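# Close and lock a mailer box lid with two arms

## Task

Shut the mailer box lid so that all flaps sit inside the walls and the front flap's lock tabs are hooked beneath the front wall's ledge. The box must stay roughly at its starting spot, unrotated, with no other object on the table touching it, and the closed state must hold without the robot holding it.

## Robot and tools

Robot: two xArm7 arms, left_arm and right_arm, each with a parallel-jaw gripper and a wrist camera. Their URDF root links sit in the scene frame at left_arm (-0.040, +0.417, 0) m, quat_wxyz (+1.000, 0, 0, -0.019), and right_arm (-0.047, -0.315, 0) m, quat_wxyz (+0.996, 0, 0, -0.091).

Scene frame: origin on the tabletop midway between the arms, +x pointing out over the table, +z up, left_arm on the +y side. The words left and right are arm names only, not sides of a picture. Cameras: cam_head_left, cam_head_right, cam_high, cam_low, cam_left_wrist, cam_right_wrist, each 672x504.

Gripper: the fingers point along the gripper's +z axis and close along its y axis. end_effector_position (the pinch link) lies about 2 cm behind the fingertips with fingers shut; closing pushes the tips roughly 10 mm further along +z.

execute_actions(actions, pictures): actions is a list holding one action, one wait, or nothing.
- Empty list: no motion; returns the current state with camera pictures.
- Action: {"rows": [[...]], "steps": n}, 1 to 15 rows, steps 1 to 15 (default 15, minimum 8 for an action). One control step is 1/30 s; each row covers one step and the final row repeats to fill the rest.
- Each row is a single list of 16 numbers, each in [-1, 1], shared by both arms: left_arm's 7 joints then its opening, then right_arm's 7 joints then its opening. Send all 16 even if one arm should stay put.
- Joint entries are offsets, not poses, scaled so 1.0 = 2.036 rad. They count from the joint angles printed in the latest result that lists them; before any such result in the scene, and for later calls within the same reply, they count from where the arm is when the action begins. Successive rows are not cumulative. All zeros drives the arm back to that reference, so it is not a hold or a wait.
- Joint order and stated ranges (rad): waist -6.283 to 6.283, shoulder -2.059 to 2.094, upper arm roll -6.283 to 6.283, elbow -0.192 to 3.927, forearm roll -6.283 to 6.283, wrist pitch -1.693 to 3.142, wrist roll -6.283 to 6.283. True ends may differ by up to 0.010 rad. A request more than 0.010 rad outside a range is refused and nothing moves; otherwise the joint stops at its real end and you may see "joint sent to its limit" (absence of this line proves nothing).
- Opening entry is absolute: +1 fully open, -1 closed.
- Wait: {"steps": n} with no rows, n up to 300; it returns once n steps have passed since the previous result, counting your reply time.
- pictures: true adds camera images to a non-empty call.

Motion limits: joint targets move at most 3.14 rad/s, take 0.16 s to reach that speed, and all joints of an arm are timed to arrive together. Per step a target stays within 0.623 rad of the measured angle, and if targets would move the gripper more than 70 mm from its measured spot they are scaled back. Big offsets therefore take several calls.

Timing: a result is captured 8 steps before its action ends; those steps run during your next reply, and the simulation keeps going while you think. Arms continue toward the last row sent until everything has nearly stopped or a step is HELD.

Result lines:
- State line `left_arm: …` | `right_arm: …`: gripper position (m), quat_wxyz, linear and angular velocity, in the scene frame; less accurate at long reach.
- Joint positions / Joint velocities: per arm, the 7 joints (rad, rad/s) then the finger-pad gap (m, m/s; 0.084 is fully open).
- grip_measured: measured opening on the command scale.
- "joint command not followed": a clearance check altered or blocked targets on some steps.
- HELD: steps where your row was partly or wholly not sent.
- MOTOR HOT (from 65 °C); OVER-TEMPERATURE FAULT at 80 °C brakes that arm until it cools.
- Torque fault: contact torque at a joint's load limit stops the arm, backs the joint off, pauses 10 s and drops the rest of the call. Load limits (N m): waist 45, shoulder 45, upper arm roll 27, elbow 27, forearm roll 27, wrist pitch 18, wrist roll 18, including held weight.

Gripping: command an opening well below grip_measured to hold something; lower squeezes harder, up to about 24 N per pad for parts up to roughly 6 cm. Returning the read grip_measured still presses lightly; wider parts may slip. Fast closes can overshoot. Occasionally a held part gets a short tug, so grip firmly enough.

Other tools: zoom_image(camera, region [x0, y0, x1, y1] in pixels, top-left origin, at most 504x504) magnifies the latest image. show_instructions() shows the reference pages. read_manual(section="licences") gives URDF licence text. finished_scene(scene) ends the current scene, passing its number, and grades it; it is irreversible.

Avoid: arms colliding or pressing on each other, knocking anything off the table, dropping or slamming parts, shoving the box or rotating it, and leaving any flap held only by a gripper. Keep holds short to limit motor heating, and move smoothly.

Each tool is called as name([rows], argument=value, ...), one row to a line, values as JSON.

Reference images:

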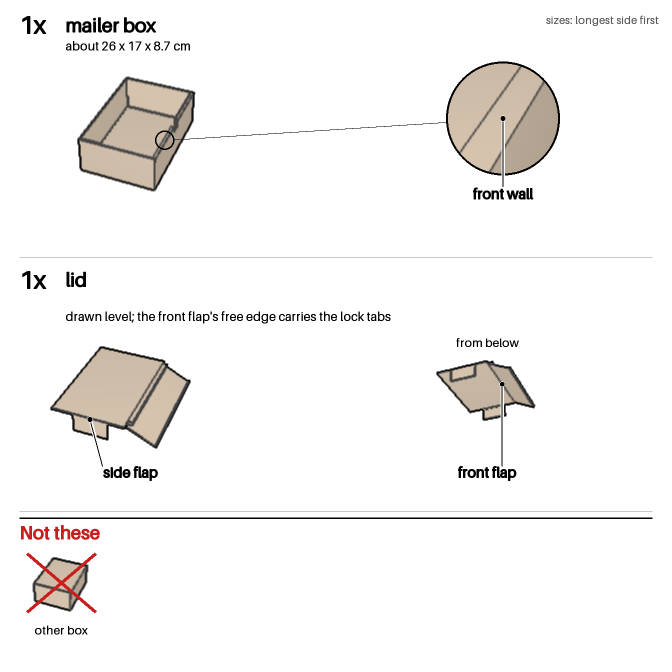

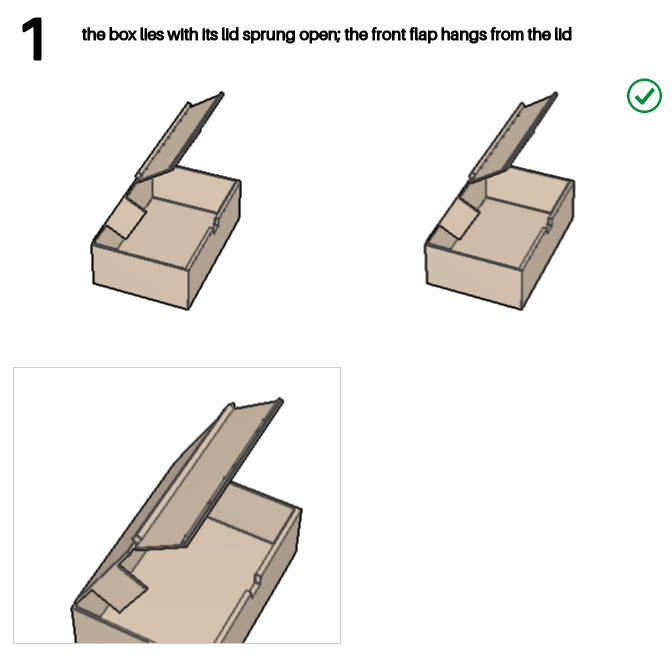

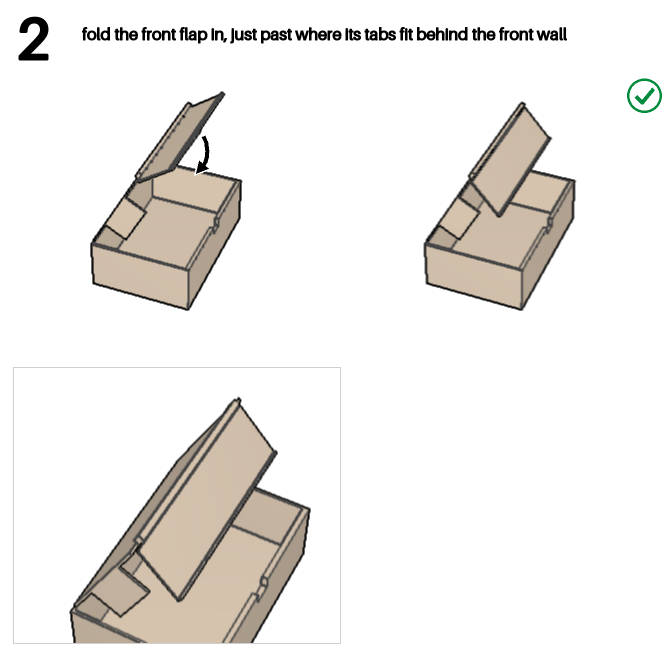

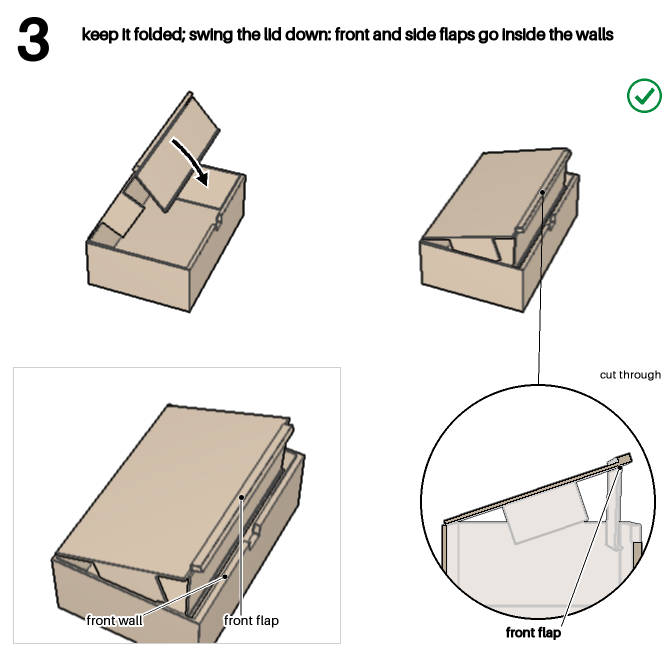

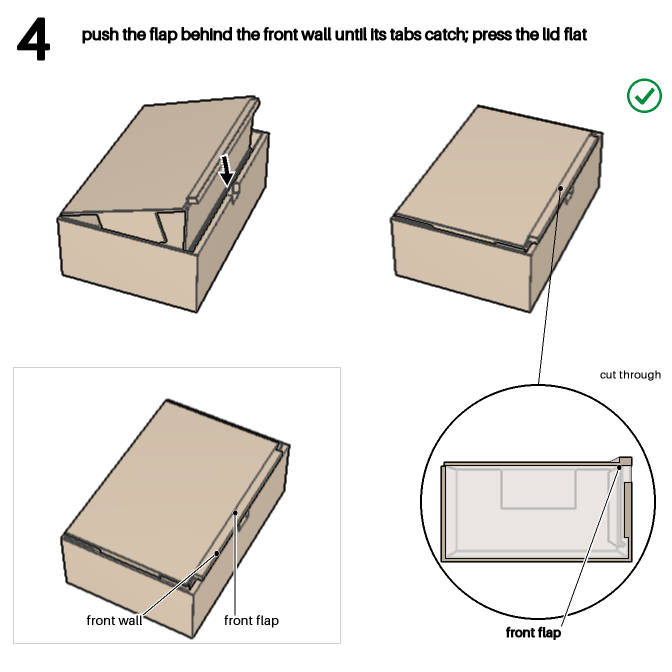

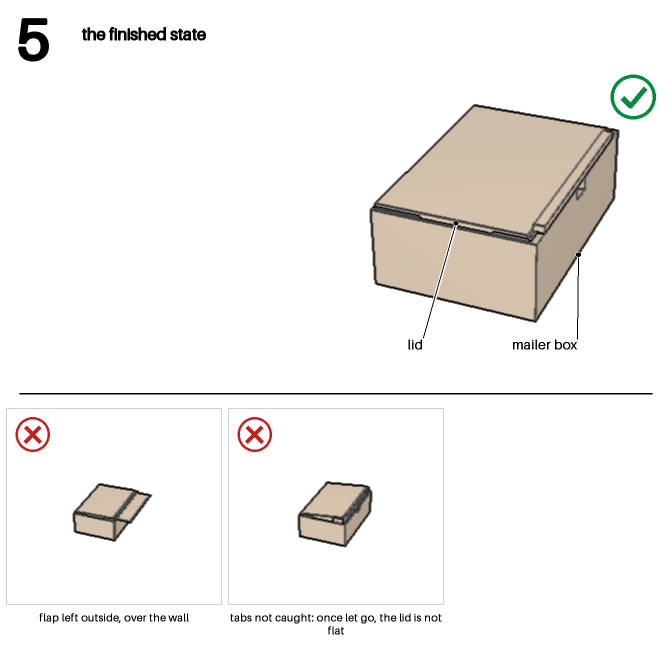

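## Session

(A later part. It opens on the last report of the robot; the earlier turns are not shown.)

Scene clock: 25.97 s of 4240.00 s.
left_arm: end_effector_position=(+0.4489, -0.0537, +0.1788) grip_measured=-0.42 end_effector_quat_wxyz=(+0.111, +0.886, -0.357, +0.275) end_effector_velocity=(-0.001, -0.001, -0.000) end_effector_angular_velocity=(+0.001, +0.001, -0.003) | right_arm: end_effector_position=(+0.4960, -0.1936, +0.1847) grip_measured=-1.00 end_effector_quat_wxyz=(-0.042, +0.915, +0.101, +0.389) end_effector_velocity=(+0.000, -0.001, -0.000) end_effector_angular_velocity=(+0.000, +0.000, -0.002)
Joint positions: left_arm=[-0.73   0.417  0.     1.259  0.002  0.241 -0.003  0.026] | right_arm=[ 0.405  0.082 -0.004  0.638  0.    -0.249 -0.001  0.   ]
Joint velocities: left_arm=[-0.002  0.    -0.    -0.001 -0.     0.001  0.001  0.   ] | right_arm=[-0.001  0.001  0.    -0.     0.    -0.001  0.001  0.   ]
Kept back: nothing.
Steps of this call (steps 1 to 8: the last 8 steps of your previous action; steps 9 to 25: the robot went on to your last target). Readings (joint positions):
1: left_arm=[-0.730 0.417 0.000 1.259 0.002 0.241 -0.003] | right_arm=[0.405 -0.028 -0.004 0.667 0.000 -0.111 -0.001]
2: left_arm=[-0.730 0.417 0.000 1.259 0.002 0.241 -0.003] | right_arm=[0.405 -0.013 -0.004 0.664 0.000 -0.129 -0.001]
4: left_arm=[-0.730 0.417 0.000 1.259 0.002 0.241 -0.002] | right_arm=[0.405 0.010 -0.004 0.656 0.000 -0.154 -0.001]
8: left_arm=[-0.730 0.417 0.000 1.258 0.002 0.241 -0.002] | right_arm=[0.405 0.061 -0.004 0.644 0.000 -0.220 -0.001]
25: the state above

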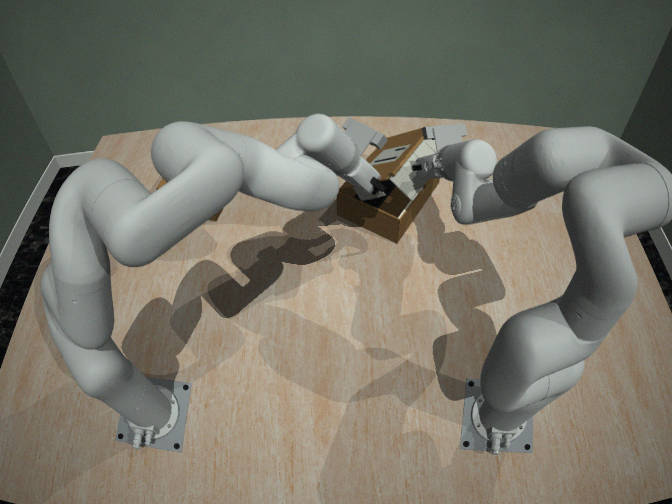

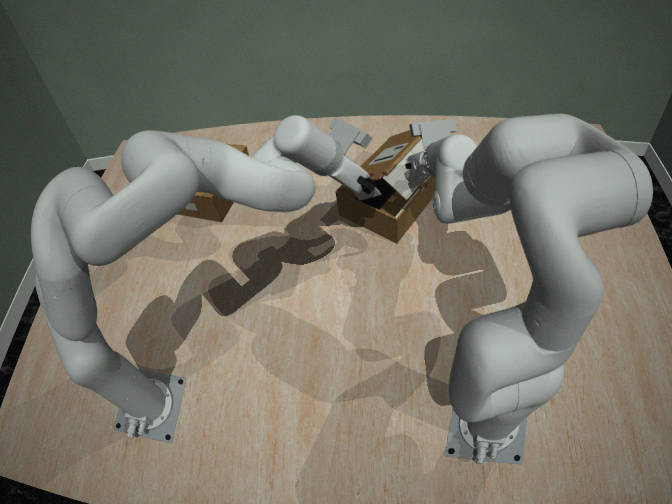

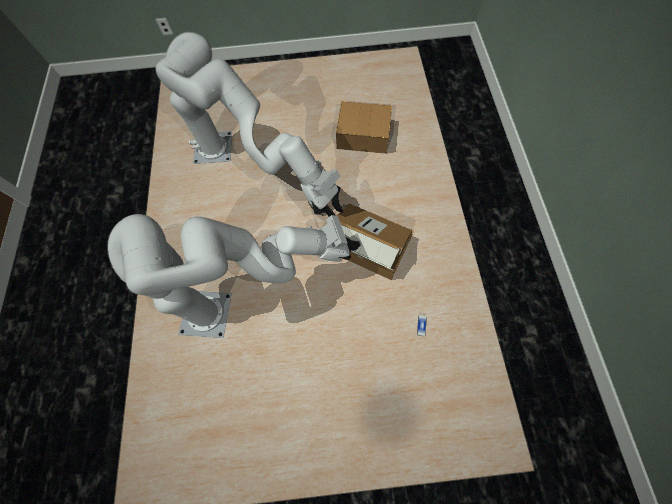

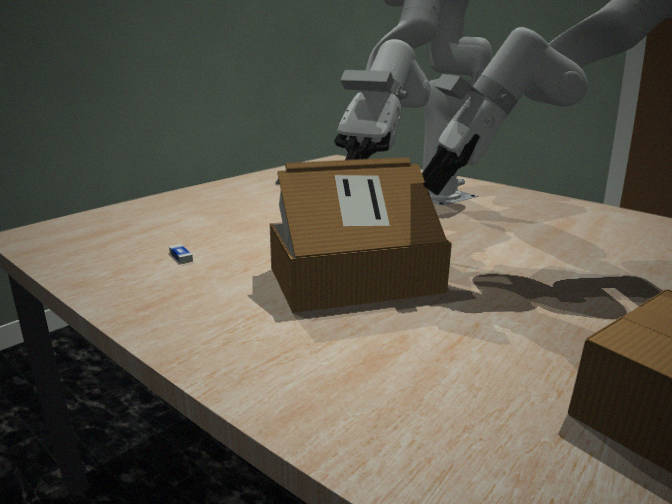

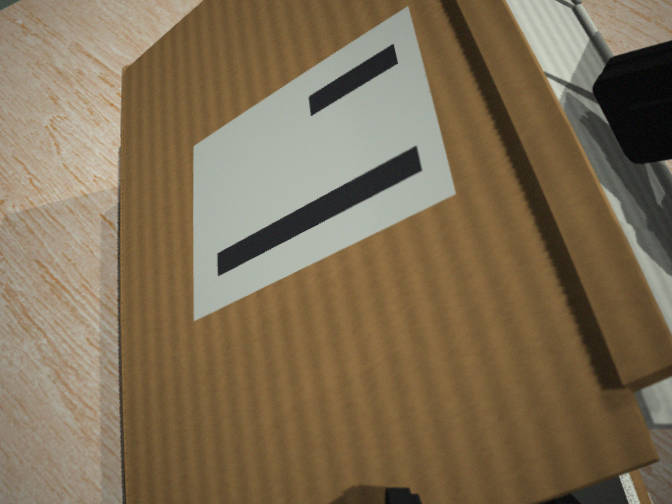

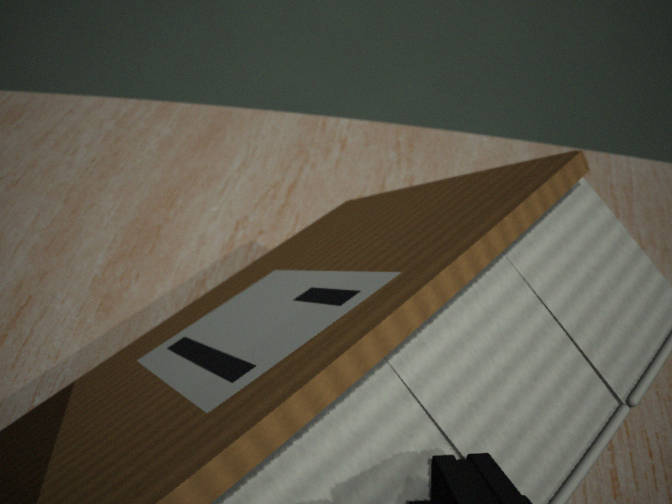

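Folding. Down 1.5cm, inward 2cm.

execute_actions([
  {"rows":[[0,0,0,0,0,0,0,-0.4,0.007,0.007,0,-0.002,0,-0.009,0,-1],[0,0,0,0,0,0,0,-0.4,0.007,0.007,0,-0.002,0,-0.009,0,-1],[0,0,0,0,0,0,0,-0.4,0.007,0.007,0,-0.002,0,-0.009,0,-1],[0,0,0,0,0,0,0,-0.4,0.007,0.007,0,-0.002,0,-0.009,0,-1],[0,0,0,0,0,0,0,-0.4,0.007,0.007,0,-0.002,0,-0.009,0,-1],[0,0,0,0,0,0,0,-0.4,0.014,0.014,0,-0.004,0,-0.018,0,-1],[0,0,0,0,0,0,0,-0.4,0.014,0.014,0,-0.004,0,-0.018,0,-1],[0,0,0,0,0,0,0,-0.4,0.014,0.014,0,-0.004,0,-0.018,0,-1],[0,0,0,0,0,0,0,-0.4,0.014,0.014,0,-0.004,0,-0.018,0,-1],[0,0,0,0,0,0,0,-0.4,0.014,0.014,0,-0.004,0,-0.018,0,-1],[0,0,0,0,0,0,0,-0.4,0.022,0.02,0,-0.005,0,-0.025,0,-1]]},
])

execute_actions([
  {"steps":25},
], pictures=true)

Scene clock: 26.77 s of 4240.00 s.
left_arm: end_effector_position=(+0.4489, -0.0536, +0.1789) grip_measured=-0.42 end_effector_quat_wxyz=(+0.111, +0.886, -0.357, +0.275) end_effector_velocity=(+0.000, -0.000, +0.000) end_effector_angular_velocity=(+0.000, -0.001, -0.001) | right_arm: end_effector_position=(+0.4935, -0.1855, +0.1787) grip_measured=-1.00 end_effector_quat_wxyz=(-0.045, +0.914, +0.108, +0.389) end_effector_velocity=(-0.006, +0.042, -0.027) end_effector_angular_velocity=(+0.007, -0.033, +0.075)
Joint positions: left_arm=[-0.73   0.417  0.     1.259  0.002  0.241 -0.003  0.026] | right_arm=[ 0.42   0.098 -0.004  0.633  0.    -0.269 -0.001  0.   ]
Joint velocities: left_arm=[-0.001 -0.     0.001  0.001 -0.     0.     0.001  0.   ] | right_arm=[ 0.1    0.099 -0.022 -0.013  0.004 -0.145 -0.001  0.   ]
Steps of this call (steps 1 to 15: the robot went on to your last target; steps 16 to 17: nothing new was sent; steps 18 to 24: the first 7 steps of this action). Readings (joint positions):
18: left_arm=[-0.730 0.417 0.000 1.259 0.002 0.241 -0.003] | right_arm=[0.405 0.083 -0.004 0.637 0.000 -0.250 -0.001]
19: left_arm=[-0.730 0.417 0.000 1.259 0.002 0.241 -0.003] | right_arm=[0.407 0.085 -0.005 0.637 0.000 -0.253 -0.001]
21: left_arm=[-0.730 0.417 0.000 1.259 0.002 0.241 -0.003] | right_arm=[0.413 0.091 -0.004 0.635 0.000 -0.260 -0.001]
24: the state above

Scene clock: 27.60 s of 4240.00 s.
left_arm: end_effector_position=(+0.4489, -0.0537, +0.1789) grip_measured=-0.42 end_effector_quat_wxyz=(+0.111, +0.886, -0.357, +0.275) end_effector_velocity=(+0.001, +0.001, -0.000) end_effector_angular_velocity=(-0.001, +0.001, +0.003) | right_arm: end_effector_position=(+0.4887, -0.1698, +0.1692) grip_measured=-1.00 end_effector_quat_wxyz=(-0.051, +0.912, +0.122, +0.388) end_effector_velocity=(+0.000, -0.001, +0.000) end_effector_angular_velocity=(+0.001, -0.000, -0.003)
Joint positions: left_arm=[-0.73   0.417  0.     1.259  0.002  0.241 -0.003  0.026] | right_arm=[ 0.449  0.123 -0.004  0.627  0.    -0.3   -0.001  0.   ]
Joint velocities: left_arm=[ 0.001 -0.     0.001 -0.    -0.001  0.    -0.001 -0.   ] | right_arm=[-0.002 -0.001 -0.     0.     0.001  0.     0.001  0.   ]
Kept back: nothing.
Steps of this call (steps 1 to 8: the last 8 steps of your previous action; steps 9 to 25: the robot went on to your last target). Readings (joint positions):
1: left_arm=[-0.730 0.417 0.000 1.259 0.002 0.241 -0.003] | right_arm=[0.423 0.101 -0.004 0.632 0.000 -0.273 -0.001]
2: left_arm=[-0.730 0.417 0.000 1.259 0.002 0.241 -0.003] | right_arm=[0.427 0.104 -0.004 0.631 0.000 -0.277 -0.001]
4: left_arm=[-0.730 0.417 0.000 1.259 0.002 0.241 -0.003] | right_arm=[0.431 0.109 -0.003 0.630 0.000 -0.282 -0.001]
8: left_arm=[-0.730 0.417 0.000 1.259 0.002 0.241 -0.003] | right_arm=[0.445 0.120 -0.004 0.628 0.000 -0.295 -0.001]
25: the state above

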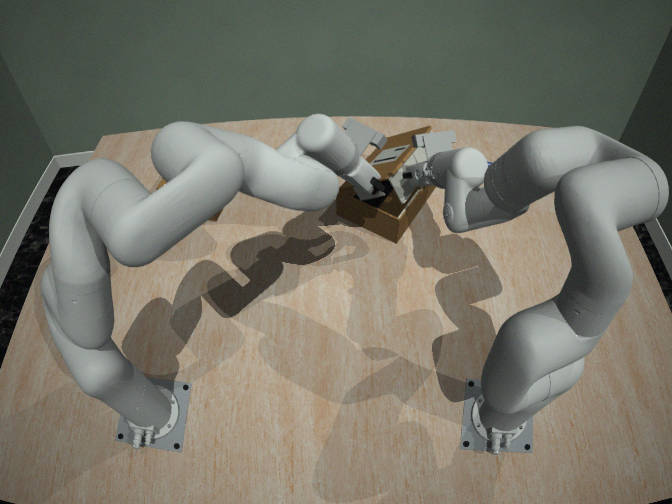

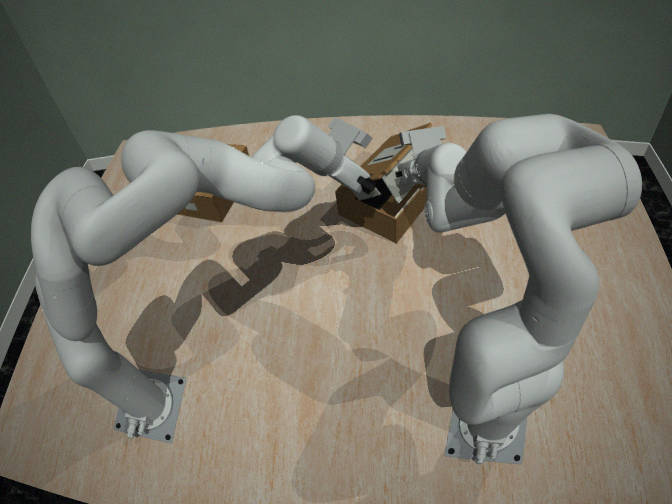

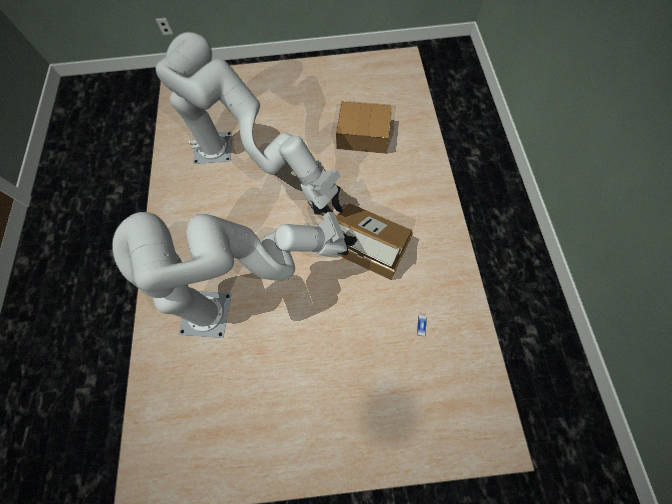

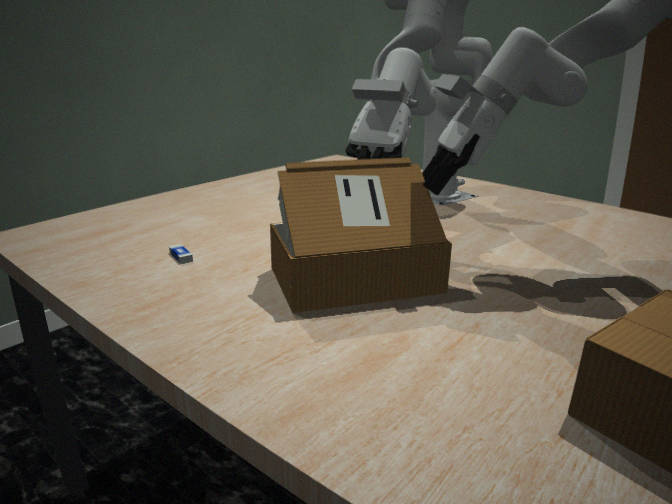

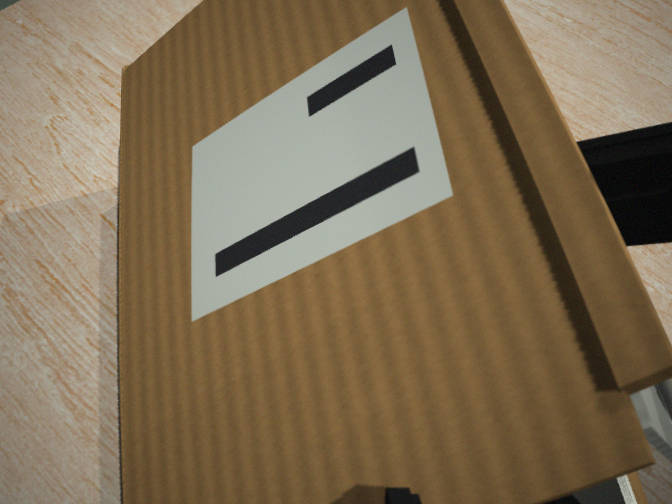

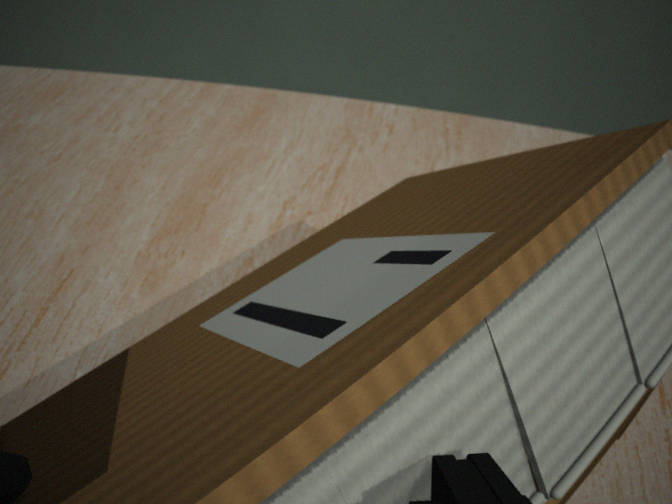

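execute_actions([
  {"rows":[[-0.003,0.005,0,0,0,-0.005,0.03,-0.4,-0.002,0.009,0,-0.002,0,-0.011,0,-1],[-0.003,0.005,0,0,0,-0.005,0.03,-0.4,-0.002,0.009,0,-0.002,0,-0.011,0,-1],[-0.003,0.005,0,0,0,-0.005,0.03,-0.4,-0.002,0.009,0,-0.002,0,-0.011,0,-1],[-0.003,0.005,0,0,0,-0.005,0.03,-0.4,-0.002,0.009,0,-0.002,0,-0.011,0,-1],[-0.003,0.005,0,0,0,-0.005,0.03,-0.4,-0.002,0.009,0,-0.002,0,-0.011,0,-1],[-0.006,0.01,0,0,0,-0.01,0.06,-0.4,-0.004,0.018,0,-0.004,0,-0.022,0,-1],[-0.006,0.01,0,0,0,-0.01,0.06,-0.4,-0.004,0.018,0,-0.004,0,-0.022,0,-1],[-0.006,0.01,0,0,0,-0.01,0.06,-0.4,-0.004,0.018,0,-0.004,0,-0.022,0,-1],[-0.006,0.01,0,0,0,-0.01,0.06,-0.4,-0.004,0.018,0,-0.004,0,-0.022,0,-1],[-0.006,0.01,0,0,0,-0.01,0.06,-0.4,-0.004,0.018,0,-0.004,0,-0.022,0,-1],[-0.009,0.015,0,0,0,-0.015,0.09,-0.4,-0.007,0.027,0,-0.006,0,-0.033,0,-1]]},
])

execute_actions([
  {"steps":25},
], pictures=true)

Scene clock: 28.50 s of 4240.00 s.
left_arm: end_effector_position=(+0.4462, -0.0573, +0.1737) grip_measured=-0.42 end_effector_quat_wxyz=(+0.103, +0.874, -0.387, +0.277) end_effector_velocity=(-0.009, -0.021, -0.023) end_effector_angular_velocity=(+0.158, -0.180, -0.377) | right_arm: end_effector_position=(+0.4883, -0.1721, +0.1618) grip_measured=-1.00 end_effector_quat_wxyz=(-0.050, +0.912, +0.120, +0.388) end_effector_velocity=(+0.009, -0.013, -0.032) end_effector_angular_velocity=(+0.012, -0.042, -0.028)
Joint positions: left_arm=[-0.736  0.427 -0.     1.259  0.002  0.231  0.058  0.026] | right_arm=[ 0.445  0.142 -0.004  0.623  0.    -0.324 -0.001  0.   ]
Joint velocities: left_arm=[-0.039  0.06   0.007  0.007 -0.001 -0.071  0.418  0.   ] | right_arm=[-0.03   0.125  0.003 -0.007  0.    -0.175  0.001  0.   ]
Steps of this call (steps 1 to 15: the robot went on to your last target; steps 16 to 20: nothing new was sent; steps 21 to 27: the first 7 steps of this action). Readings (joint positions):
21: left_arm=[-0.730 0.417 0.000 1.259 0.002 0.241 -0.002] | right_arm=[0.449 0.123 -0.004 0.627 0.000 -0.300 -0.001]
22: left_arm=[-0.730 0.418 0.000 1.259 0.002 0.240 0.005] | right_arm=[0.449 0.126 -0.004 0.627 0.000 -0.304 -0.001]
24: left_arm=[-0.733 0.422 0.001 1.260 0.002 0.235 0.030] | right_arm=[0.447 0.133 -0.003 0.625 0.000 -0.313 -0.001]
27: the state above

Scene clock: 29.33 s of 4240.00 s.
left_arm: end_effector_position=(+0.4417, -0.0640, +0.1644) grip_measured=-0.42 end_effector_quat_wxyz=(+0.088, +0.846, -0.444, +0.283) end_effector_velocity=(-0.000, -0.000, -0.000) end_effector_angular_velocity=(-0.000, +0.001, +0.000) | right_arm: end_effector_position=(+0.4882, -0.1781, +0.1489) grip_measured=-1.00 end_effector_quat_wxyz=(-0.048, +0.913, +0.115, +0.388) end_effector_velocity=(+0.000, +0.000, +0.001) end_effector_angular_velocity=(+0.001, -0.001, +0.000)
Joint positions: left_arm=[-0.748  0.448  0.     1.259  0.002  0.21   0.181  0.026] | right_arm=[ 0.435  0.178 -0.004  0.615  0.    -0.367 -0.001  0.   ]
Joint velocities: left_arm=[-0.001  0.     0.    -0.    -0.001 -0.     0.     0.   ] | right_arm=[ 0.001 -0.001  0.     0.     0.    -0.001  0.     0.   ]
Kept back: nothing.
Steps of this call (steps 1 to 8: the last 8 steps of your previous action; steps 9 to 25: the robot went on to your last target). Readings (joint positions):
1: left_arm=[-0.737 0.430 0.000 1.259 0.002 0.228 0.073] | right_arm=[0.444 0.147 -0.004 0.622 0.000 -0.329 -0.001]
2: left_arm=[-0.739 0.432 0.000 1.259 0.002 0.226 0.087] | right_arm=[0.443 0.151 -0.004 0.621 0.000 -0.334 -0.001]
4: left_arm=[-0.741 0.436 0.000 1.259 0.002 0.223 0.106] | right_arm=[0.442 0.157 -0.004 0.619 0.000 -0.340 -0.001]
8: left_arm=[-0.746 0.444 0.000 1.259 0.002 0.214 0.159] | right_arm=[0.437 0.173 -0.004 0.616 0.000 -0.360 -0.001]
25: the state above

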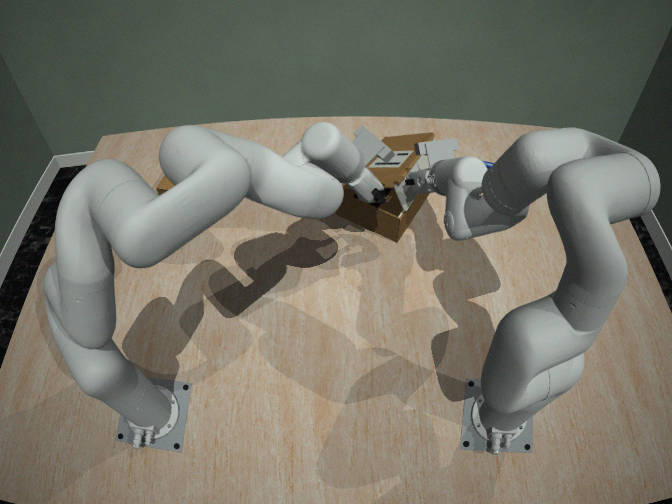

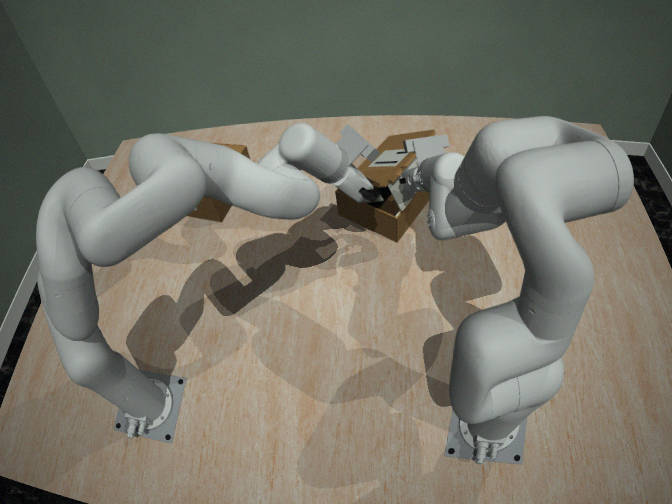

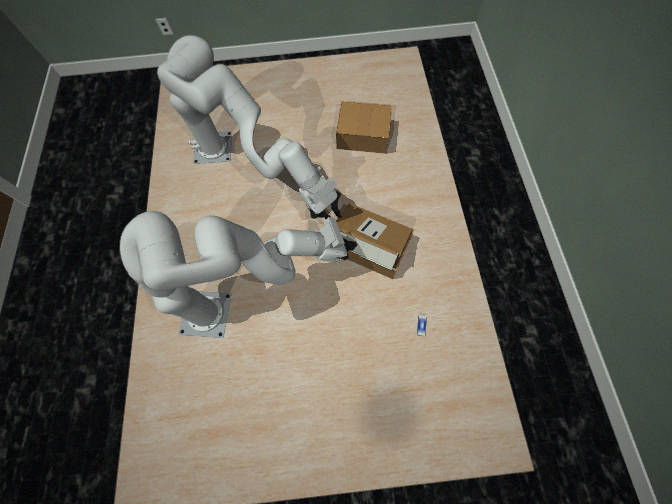

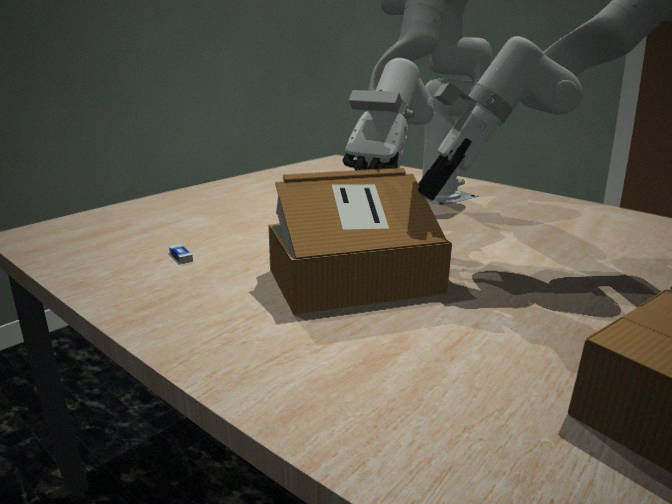

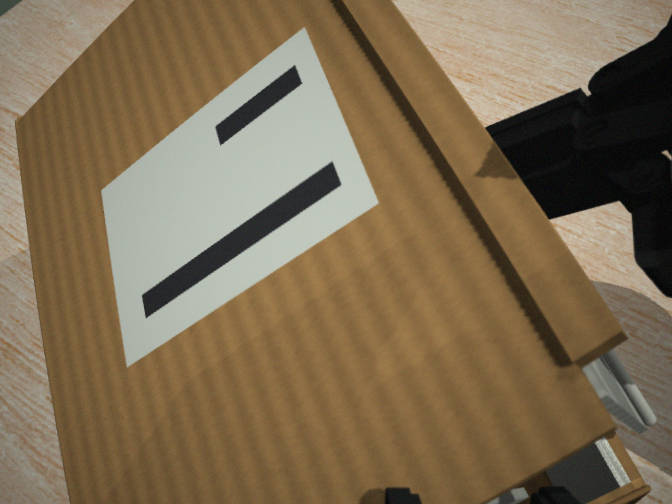

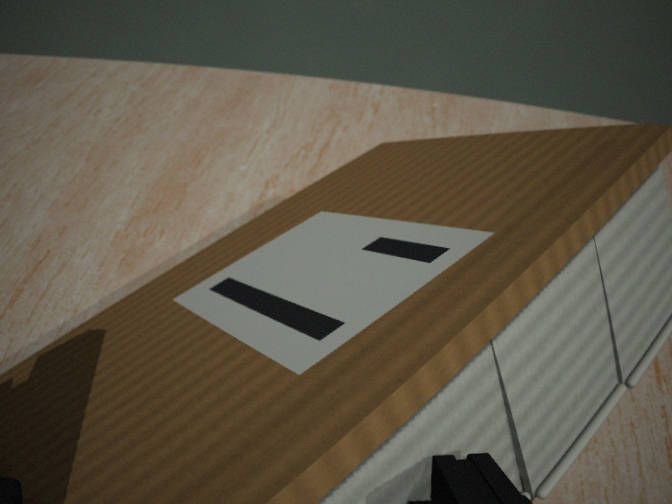

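execute_actions([
  {"rows":[[0,0.006,0,0.008,0,0.002,0,-0.4,0,0.016,0,-0.004,0,-0.045,0,-1],[0,0.006,0,0.008,0,0.002,0,-0.4,0,0.016,0,-0.004,0,-0.045,0,-1],[0,0.006,0,0.008,0,0.002,0,-0.4,0,0.016,0,-0.004,0,-0.045,0,-1],[0,0.006,0,0.008,0,0.002,0,-0.4,0,0.016,0,-0.004,0,-0.045,0,-1],[0,0.006,0,0.008,0,0.002,0,-0.4,0,0.016,0,-0.004,0,-0.045,0,-1],[0,0.006,0,0.008,0,0.002,0,-0.4,0,0.016,0,-0.004,0,-0.045,0,-1],[0,0.006,0,0.008,0,0.002,0,-0.4,0,0.016,0,-0.004,0,-0.045,0,-1],[0,0.012,0,0.016,0,0.004,0,-0.4,0,0.033,0,-0.008,0,-0.09,0,-1]]},
])

execute_actions([
  {"steps":25},
], pictures=true)

Scene clock: 30.17 s of 4240.00 s.
left_arm: end_effector_position=(+0.4439, -0.0664, +0.1633) grip_measured=-0.42 end_effector_quat_wxyz=(+0.088, +0.846, -0.444, +0.283) end_effector_velocity=(+0.002, -0.005, -0.003) end_effector_angular_velocity=(+0.002, +0.003, -0.004) | right_arm: end_effector_position=(+0.4905, -0.1776, +0.1478) grip_measured=-1.00 end_effector_quat_wxyz=(-0.050, +0.905, +0.114, +0.407) end_effector_velocity=(+0.003, +0.001, -0.004) end_effector_angular_velocity=(+0.022, -0.085, +0.000)
Joint positions: left_arm=[-0.748  0.459  0.     1.273  0.002  0.214  0.181  0.026] | right_arm=[ 0.435  0.207 -0.004  0.607  0.    -0.445 -0.001  0.   ]
Joint velocities: left_arm=[-0.002  0.019 -0.002  0.023  0.     0.007  0.     0.   ] | right_arm=[ 0.001  0.066 -0.    -0.021  0.    -0.175  0.001  0.   ]
Steps of this call (steps 1 to 15: the robot went on to your last target; steps 16 to 18: nothing new was sent; steps 19 to 25: the first 7 steps of this action). Readings (joint positions):
19: left_arm=[-0.748 0.448 0.000 1.259 0.002 0.210 0.181] | right_arm=[0.435 0.178 -0.004 0.615 0.000 -0.368 -0.001]
20: left_arm=[-0.748 0.450 0.000 1.262 0.002 0.211 0.181] | right_arm=[0.435 0.180 -0.004 0.615 0.000 -0.375 -0.001]
22: left_arm=[-0.748 0.455 0.000 1.269 0.002 0.213 0.181] | right_arm=[0.435 0.193 -0.004 0.612 0.000 -0.411 -0.001]
25: the state above

Scene clock: 31.00 s of 4240.00 s.
left_arm: end_effector_position=(+0.4469, -0.0692, +0.1626) grip_measured=-0.42 end_effector_quat_wxyz=(+0.088, +0.846, -0.444, +0.283) end_effector_velocity=(-0.001, -0.001, +0.000) end_effector_angular_velocity=(-0.000, -0.001, -0.002) | right_arm: end_effector_position=(+0.4934, -0.1768, +0.1483) grip_measured=-1.00 end_effector_quat_wxyz=(-0.054, +0.892, +0.113, +0.434) end_effector_velocity=(+0.000, -0.001, +0.001) end_effector_angular_velocity=(+0.000, -0.001, -0.002)
Joint positions: left_arm=[-0.748  0.472  0.     1.292  0.002  0.218  0.181  0.026] | right_arm=[ 0.435  0.245 -0.004  0.599  0.    -0.55  -0.001  0.   ]
Joint velocities: left_arm=[-0.002  0.    -0.     0.001  0.001  0.    -0.001 -0.   ] | right_arm=[-0.001 -0.001 -0.    -0.     0.     0.001  0.     0.   ]
Kept back: nothing.
Steps of this call (steps 1 to 8: the last 8 steps of your previous action; steps 9 to 25: the robot went on to your last target). Readings (joint positions):
1: left_arm=[-0.748 0.459 -0.000 1.274 0.002 0.214 0.181] | right_arm=[0.435 0.209 -0.004 0.607 0.000 -0.451 -0.001]
2: left_arm=[-0.748 0.461 0.000 1.277 0.002 0.215 0.181] | right_arm=[0.435 0.212 -0.004 0.606 0.000 -0.462 -0.001]
4: left_arm=[-0.748 0.467 0.000 1.285 0.002 0.217 0.181] | right_arm=[0.435 0.226 -0.004 0.604 0.000 -0.501 -0.001]
8: left_arm=[-0.748 0.471 0.000 1.290 0.002 0.218 0.181] | right_arm=[0.435 0.243 -0.004 0.599 0.000 -0.542 -0.001]
25: the state above

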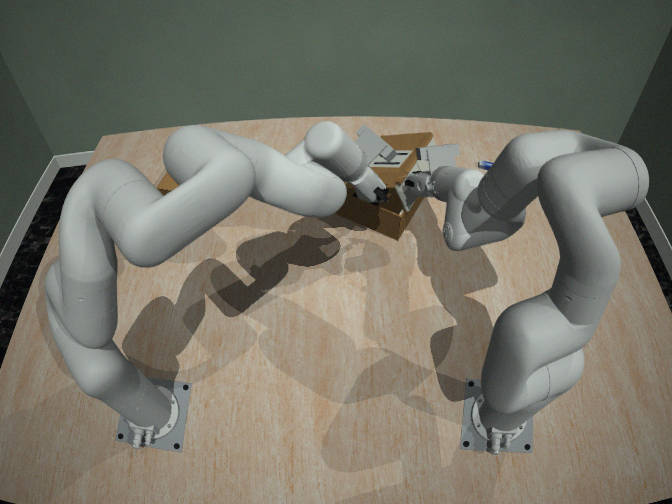

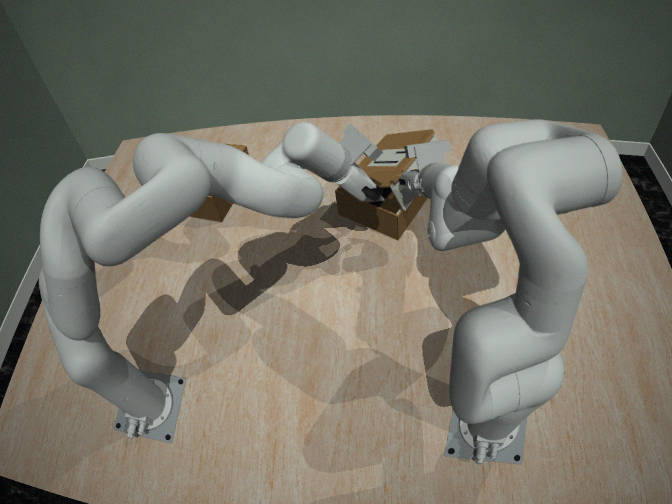

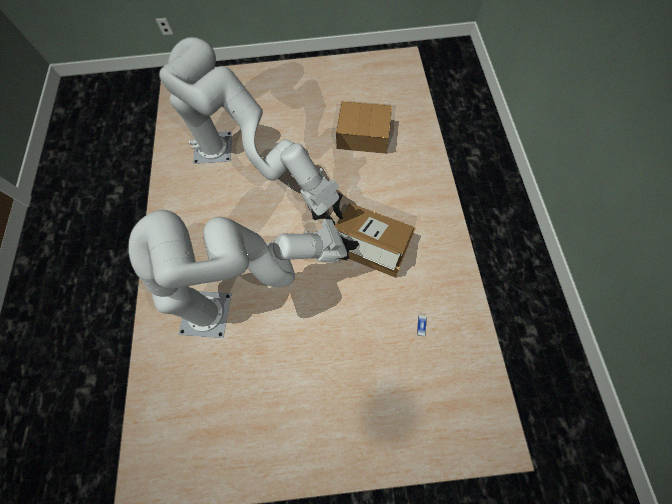

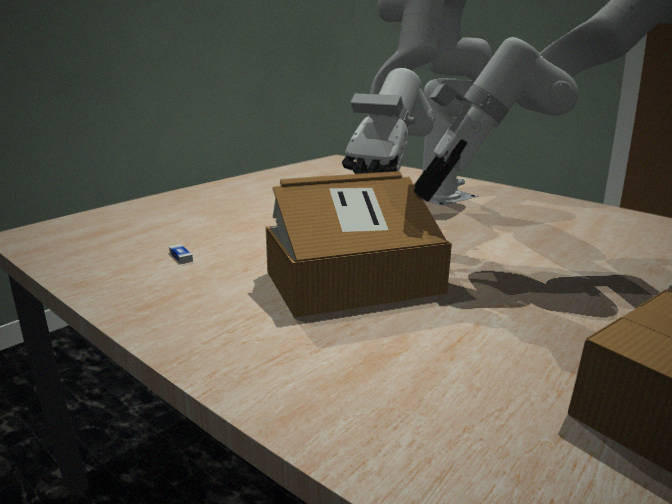

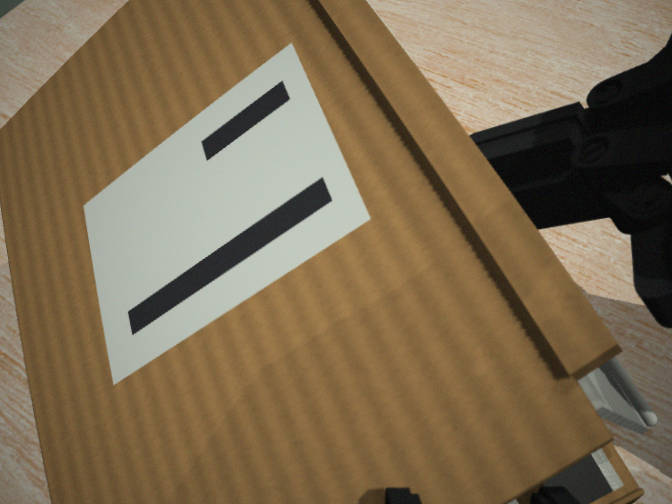

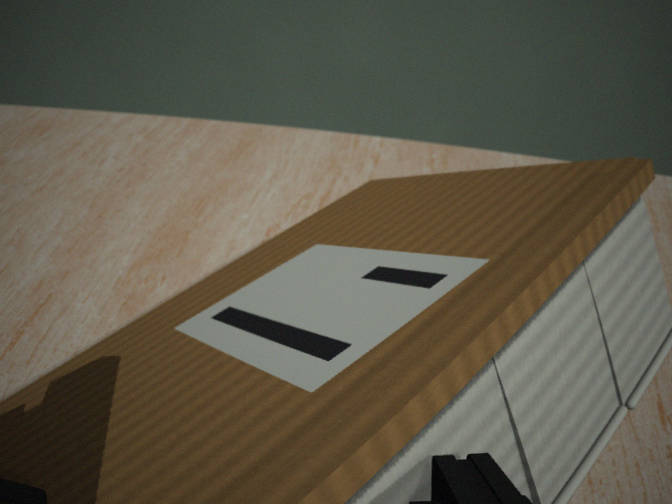

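execute_actions([
  {"rows":[[0.01,-0.035,0,0,0,0.035,-0.09,-0.4,0,0,0,0,0,0,0,-1],[0.01,-0.035,0,0,0,0.035,-0.09,-0.4,0,0,0,0,0,0,0,-1],[0.01,-0.035,0,0,0,0.035,-0.09,-0.4,0,0,0,0,0,0,0,-1],[0.01,-0.035,0,0,0,0.035,-0.09,-0.4,0,0,0,0,0,0,0,-1],[0.01,-0.035,0,0,0,0.035,-0.09,-0.4,0,0,0,0,0,0,0,-1],[0.01,-0.035,0,0,0,0.035,-0.09,-1,0,0,0,0,0,0,0,-1],[0.01,-0.035,0,0,0,0.035,-0.09,-1,0,0,0,0,0,0,0,-1],[0.01,-0.035,0,0,0,0.035,-0.09,-1,0,0,0,0,0,0,0,-1],[0.01,-0.035,0,0,0,0.035,-0.09,-1,0,0,0,0,0,0,0,-1],[0.015,0.04,0,0.108,0,0.068,-0.09,-1,0,0,0,0,0,0,0,-1]]},
])

execute_actions([
  {"steps":30},
], pictures=true)

Scene clock: 31.87 s of 4240.00 s.
left_arm: end_effector_position=(+0.4529, -0.0583, +0.1932) grip_measured=-0.71 end_effector_quat_wxyz=(+0.107, +0.879, -0.372, +0.279) end_effector_velocity=(+0.068, +0.045, +0.200) end_effector_angular_velocity=(-0.329, +0.053, +0.531) | right_arm: end_effector_position=(+0.4935, -0.1767, +0.1485) grip_measured=-1.00 end_effector_quat_wxyz=(-0.054, +0.892, +0.113, +0.434) end_effector_velocity=(-0.000, -0.001, -0.001) end_effector_angular_velocity=(-0.000, +0.001, -0.002)
Joint positions: left_arm=[-0.731  0.412  0.001  1.294  0.002  0.276  0.032  0.013] | right_arm=[ 0.435  0.245 -0.004  0.599  0.    -0.55  -0.001  0.   ]
Joint velocities: left_arm=[ 0.079 -0.284  0.039  0.078 -0.002  0.173 -0.504 -0.22 ] | right_arm=[-0.001  0.    -0.001 -0.001  0.001 -0.001 -0.     0.   ]
Steps of this call (steps 1 to 15: the robot went on to your last target; steps 16 to 19: nothing new was sent; steps 20 to 26: the first 7 steps of this action). Readings (joint positions):
20: left_arm=[-0.748 0.472 0.000 1.292 0.002 0.219 0.180] | right_arm=[0.435 0.245 -0.004 0.599 0.000 -0.550 -0.001]
21: left_arm=[-0.747 0.470 -0.000 1.291 0.002 0.222 0.172] | right_arm=[0.435 0.245 -0.004 0.599 0.000 -0.550 -0.001]
23: left_arm=[-0.742 0.452 -0.002 1.288 0.002 0.244 0.118] | right_arm=[0.435 0.245 -0.004 0.599 0.000 -0.550 -0.001]
26: the state above

Scene clock: 32.87 s of 4240.00 s.
left_arm: end_effector_position=(+0.4908, -0.0817, +0.1907) grip_measured=-1.00 end_effector_quat_wxyz=(+0.109, +0.888, -0.351, +0.275) end_effector_velocity=(+0.000, +0.000, -0.000) end_effector_angular_velocity=(+0.001, +0.000, -0.000) | right_arm: end_effector_position=(+0.4934, -0.1768, +0.1483) grip_measured=-1.00 end_effector_quat_wxyz=(-0.054, +0.892, +0.113, +0.434) end_effector_velocity=(+0.000, -0.000, +0.001) end_effector_angular_velocity=(+0.000, -0.001, -0.000)
Joint positions: left_arm=[-0.718  0.553  0.     1.511  0.002  0.357 -0.003  0.   ] | right_arm=[ 0.435  0.245 -0.004  0.599  0.    -0.55  -0.001  0.   ]
Joint velocities: left_arm=[ 0.001  0.001 -0.     0.    -0.     0.     0.001  0.   ] | right_arm=[ 0.    -0.002 -0.     0.     0.001  0.001 -0.     0.   ]
Kept back: nothing.
Steps of this call (steps 1 to 8: the last 8 steps of your previous action; steps 9 to 30: the robot went on to your last target). Readings (joint positions):
1: left_arm=[-0.729 0.404 0.002 1.296 0.002 0.280 0.019] | right_arm=[0.435 0.245 -0.004 0.599 0.000 -0.550 -0.001]
2: left_arm=[-0.728 0.401 0.002 1.296 0.002 0.283 0.011] | right_arm=[0.435 0.245 -0.004 0.599 0.000 -0.550 -0.001]
4: left_arm=[-0.727 0.405 0.001 1.300 0.002 0.290 0.003] | right_arm=[0.435 0.245 -0.004 0.599 0.000 -0.550 -0.001]
8: left_arm=[-0.722 0.502 -0.001 1.436 0.002 0.333 -0.002] | right_arm=[0.435 0.245 -0.004 0.599 0.000 -0.550 -0.001]
30: the state above
All arms were judged still, so your last target was given up. Only a new action makes them travel on or press farther. Fingers that are still opening or closing keep moving.

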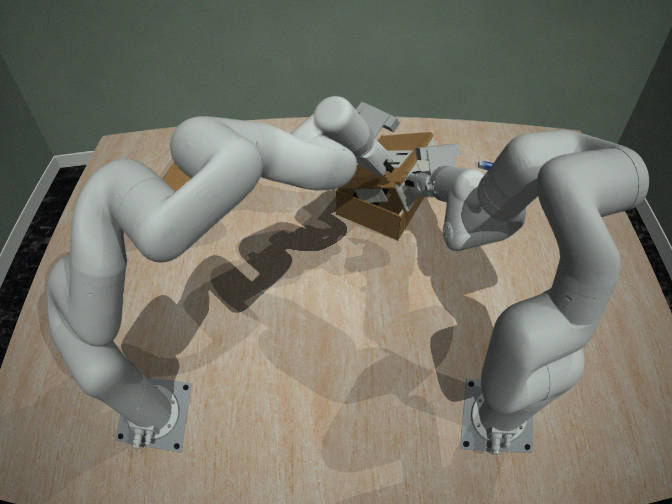

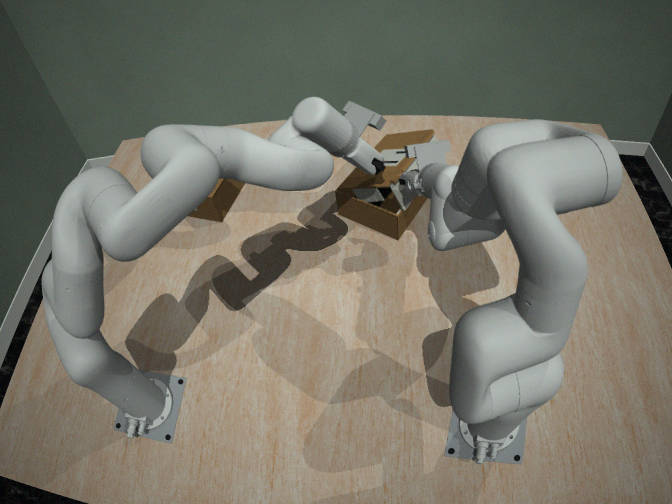

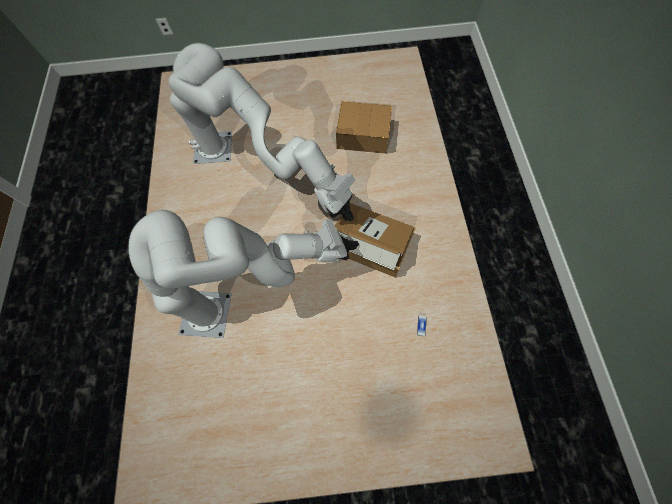

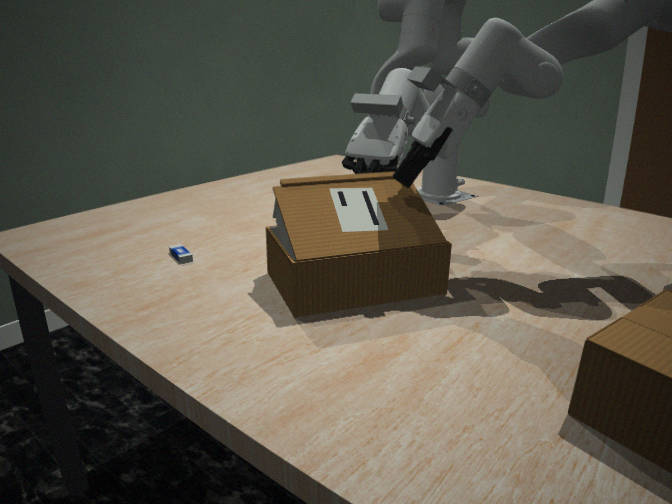

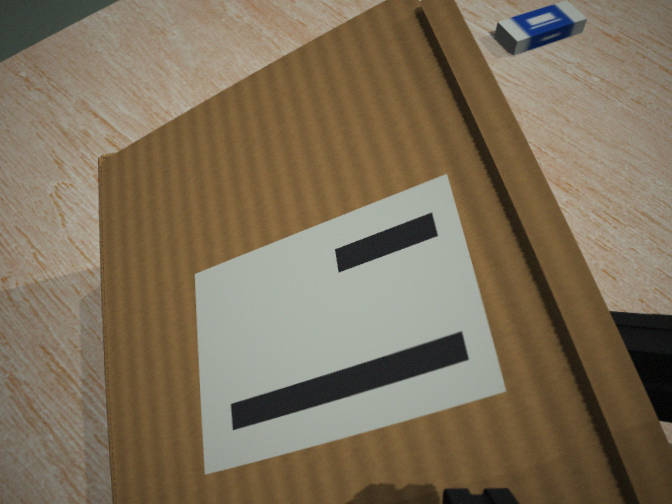

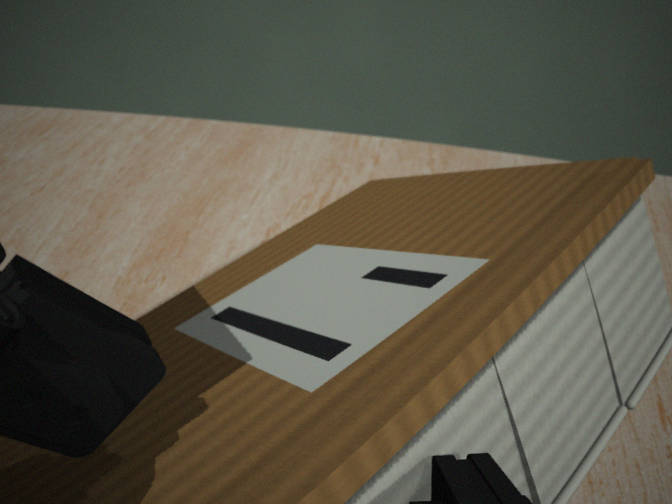

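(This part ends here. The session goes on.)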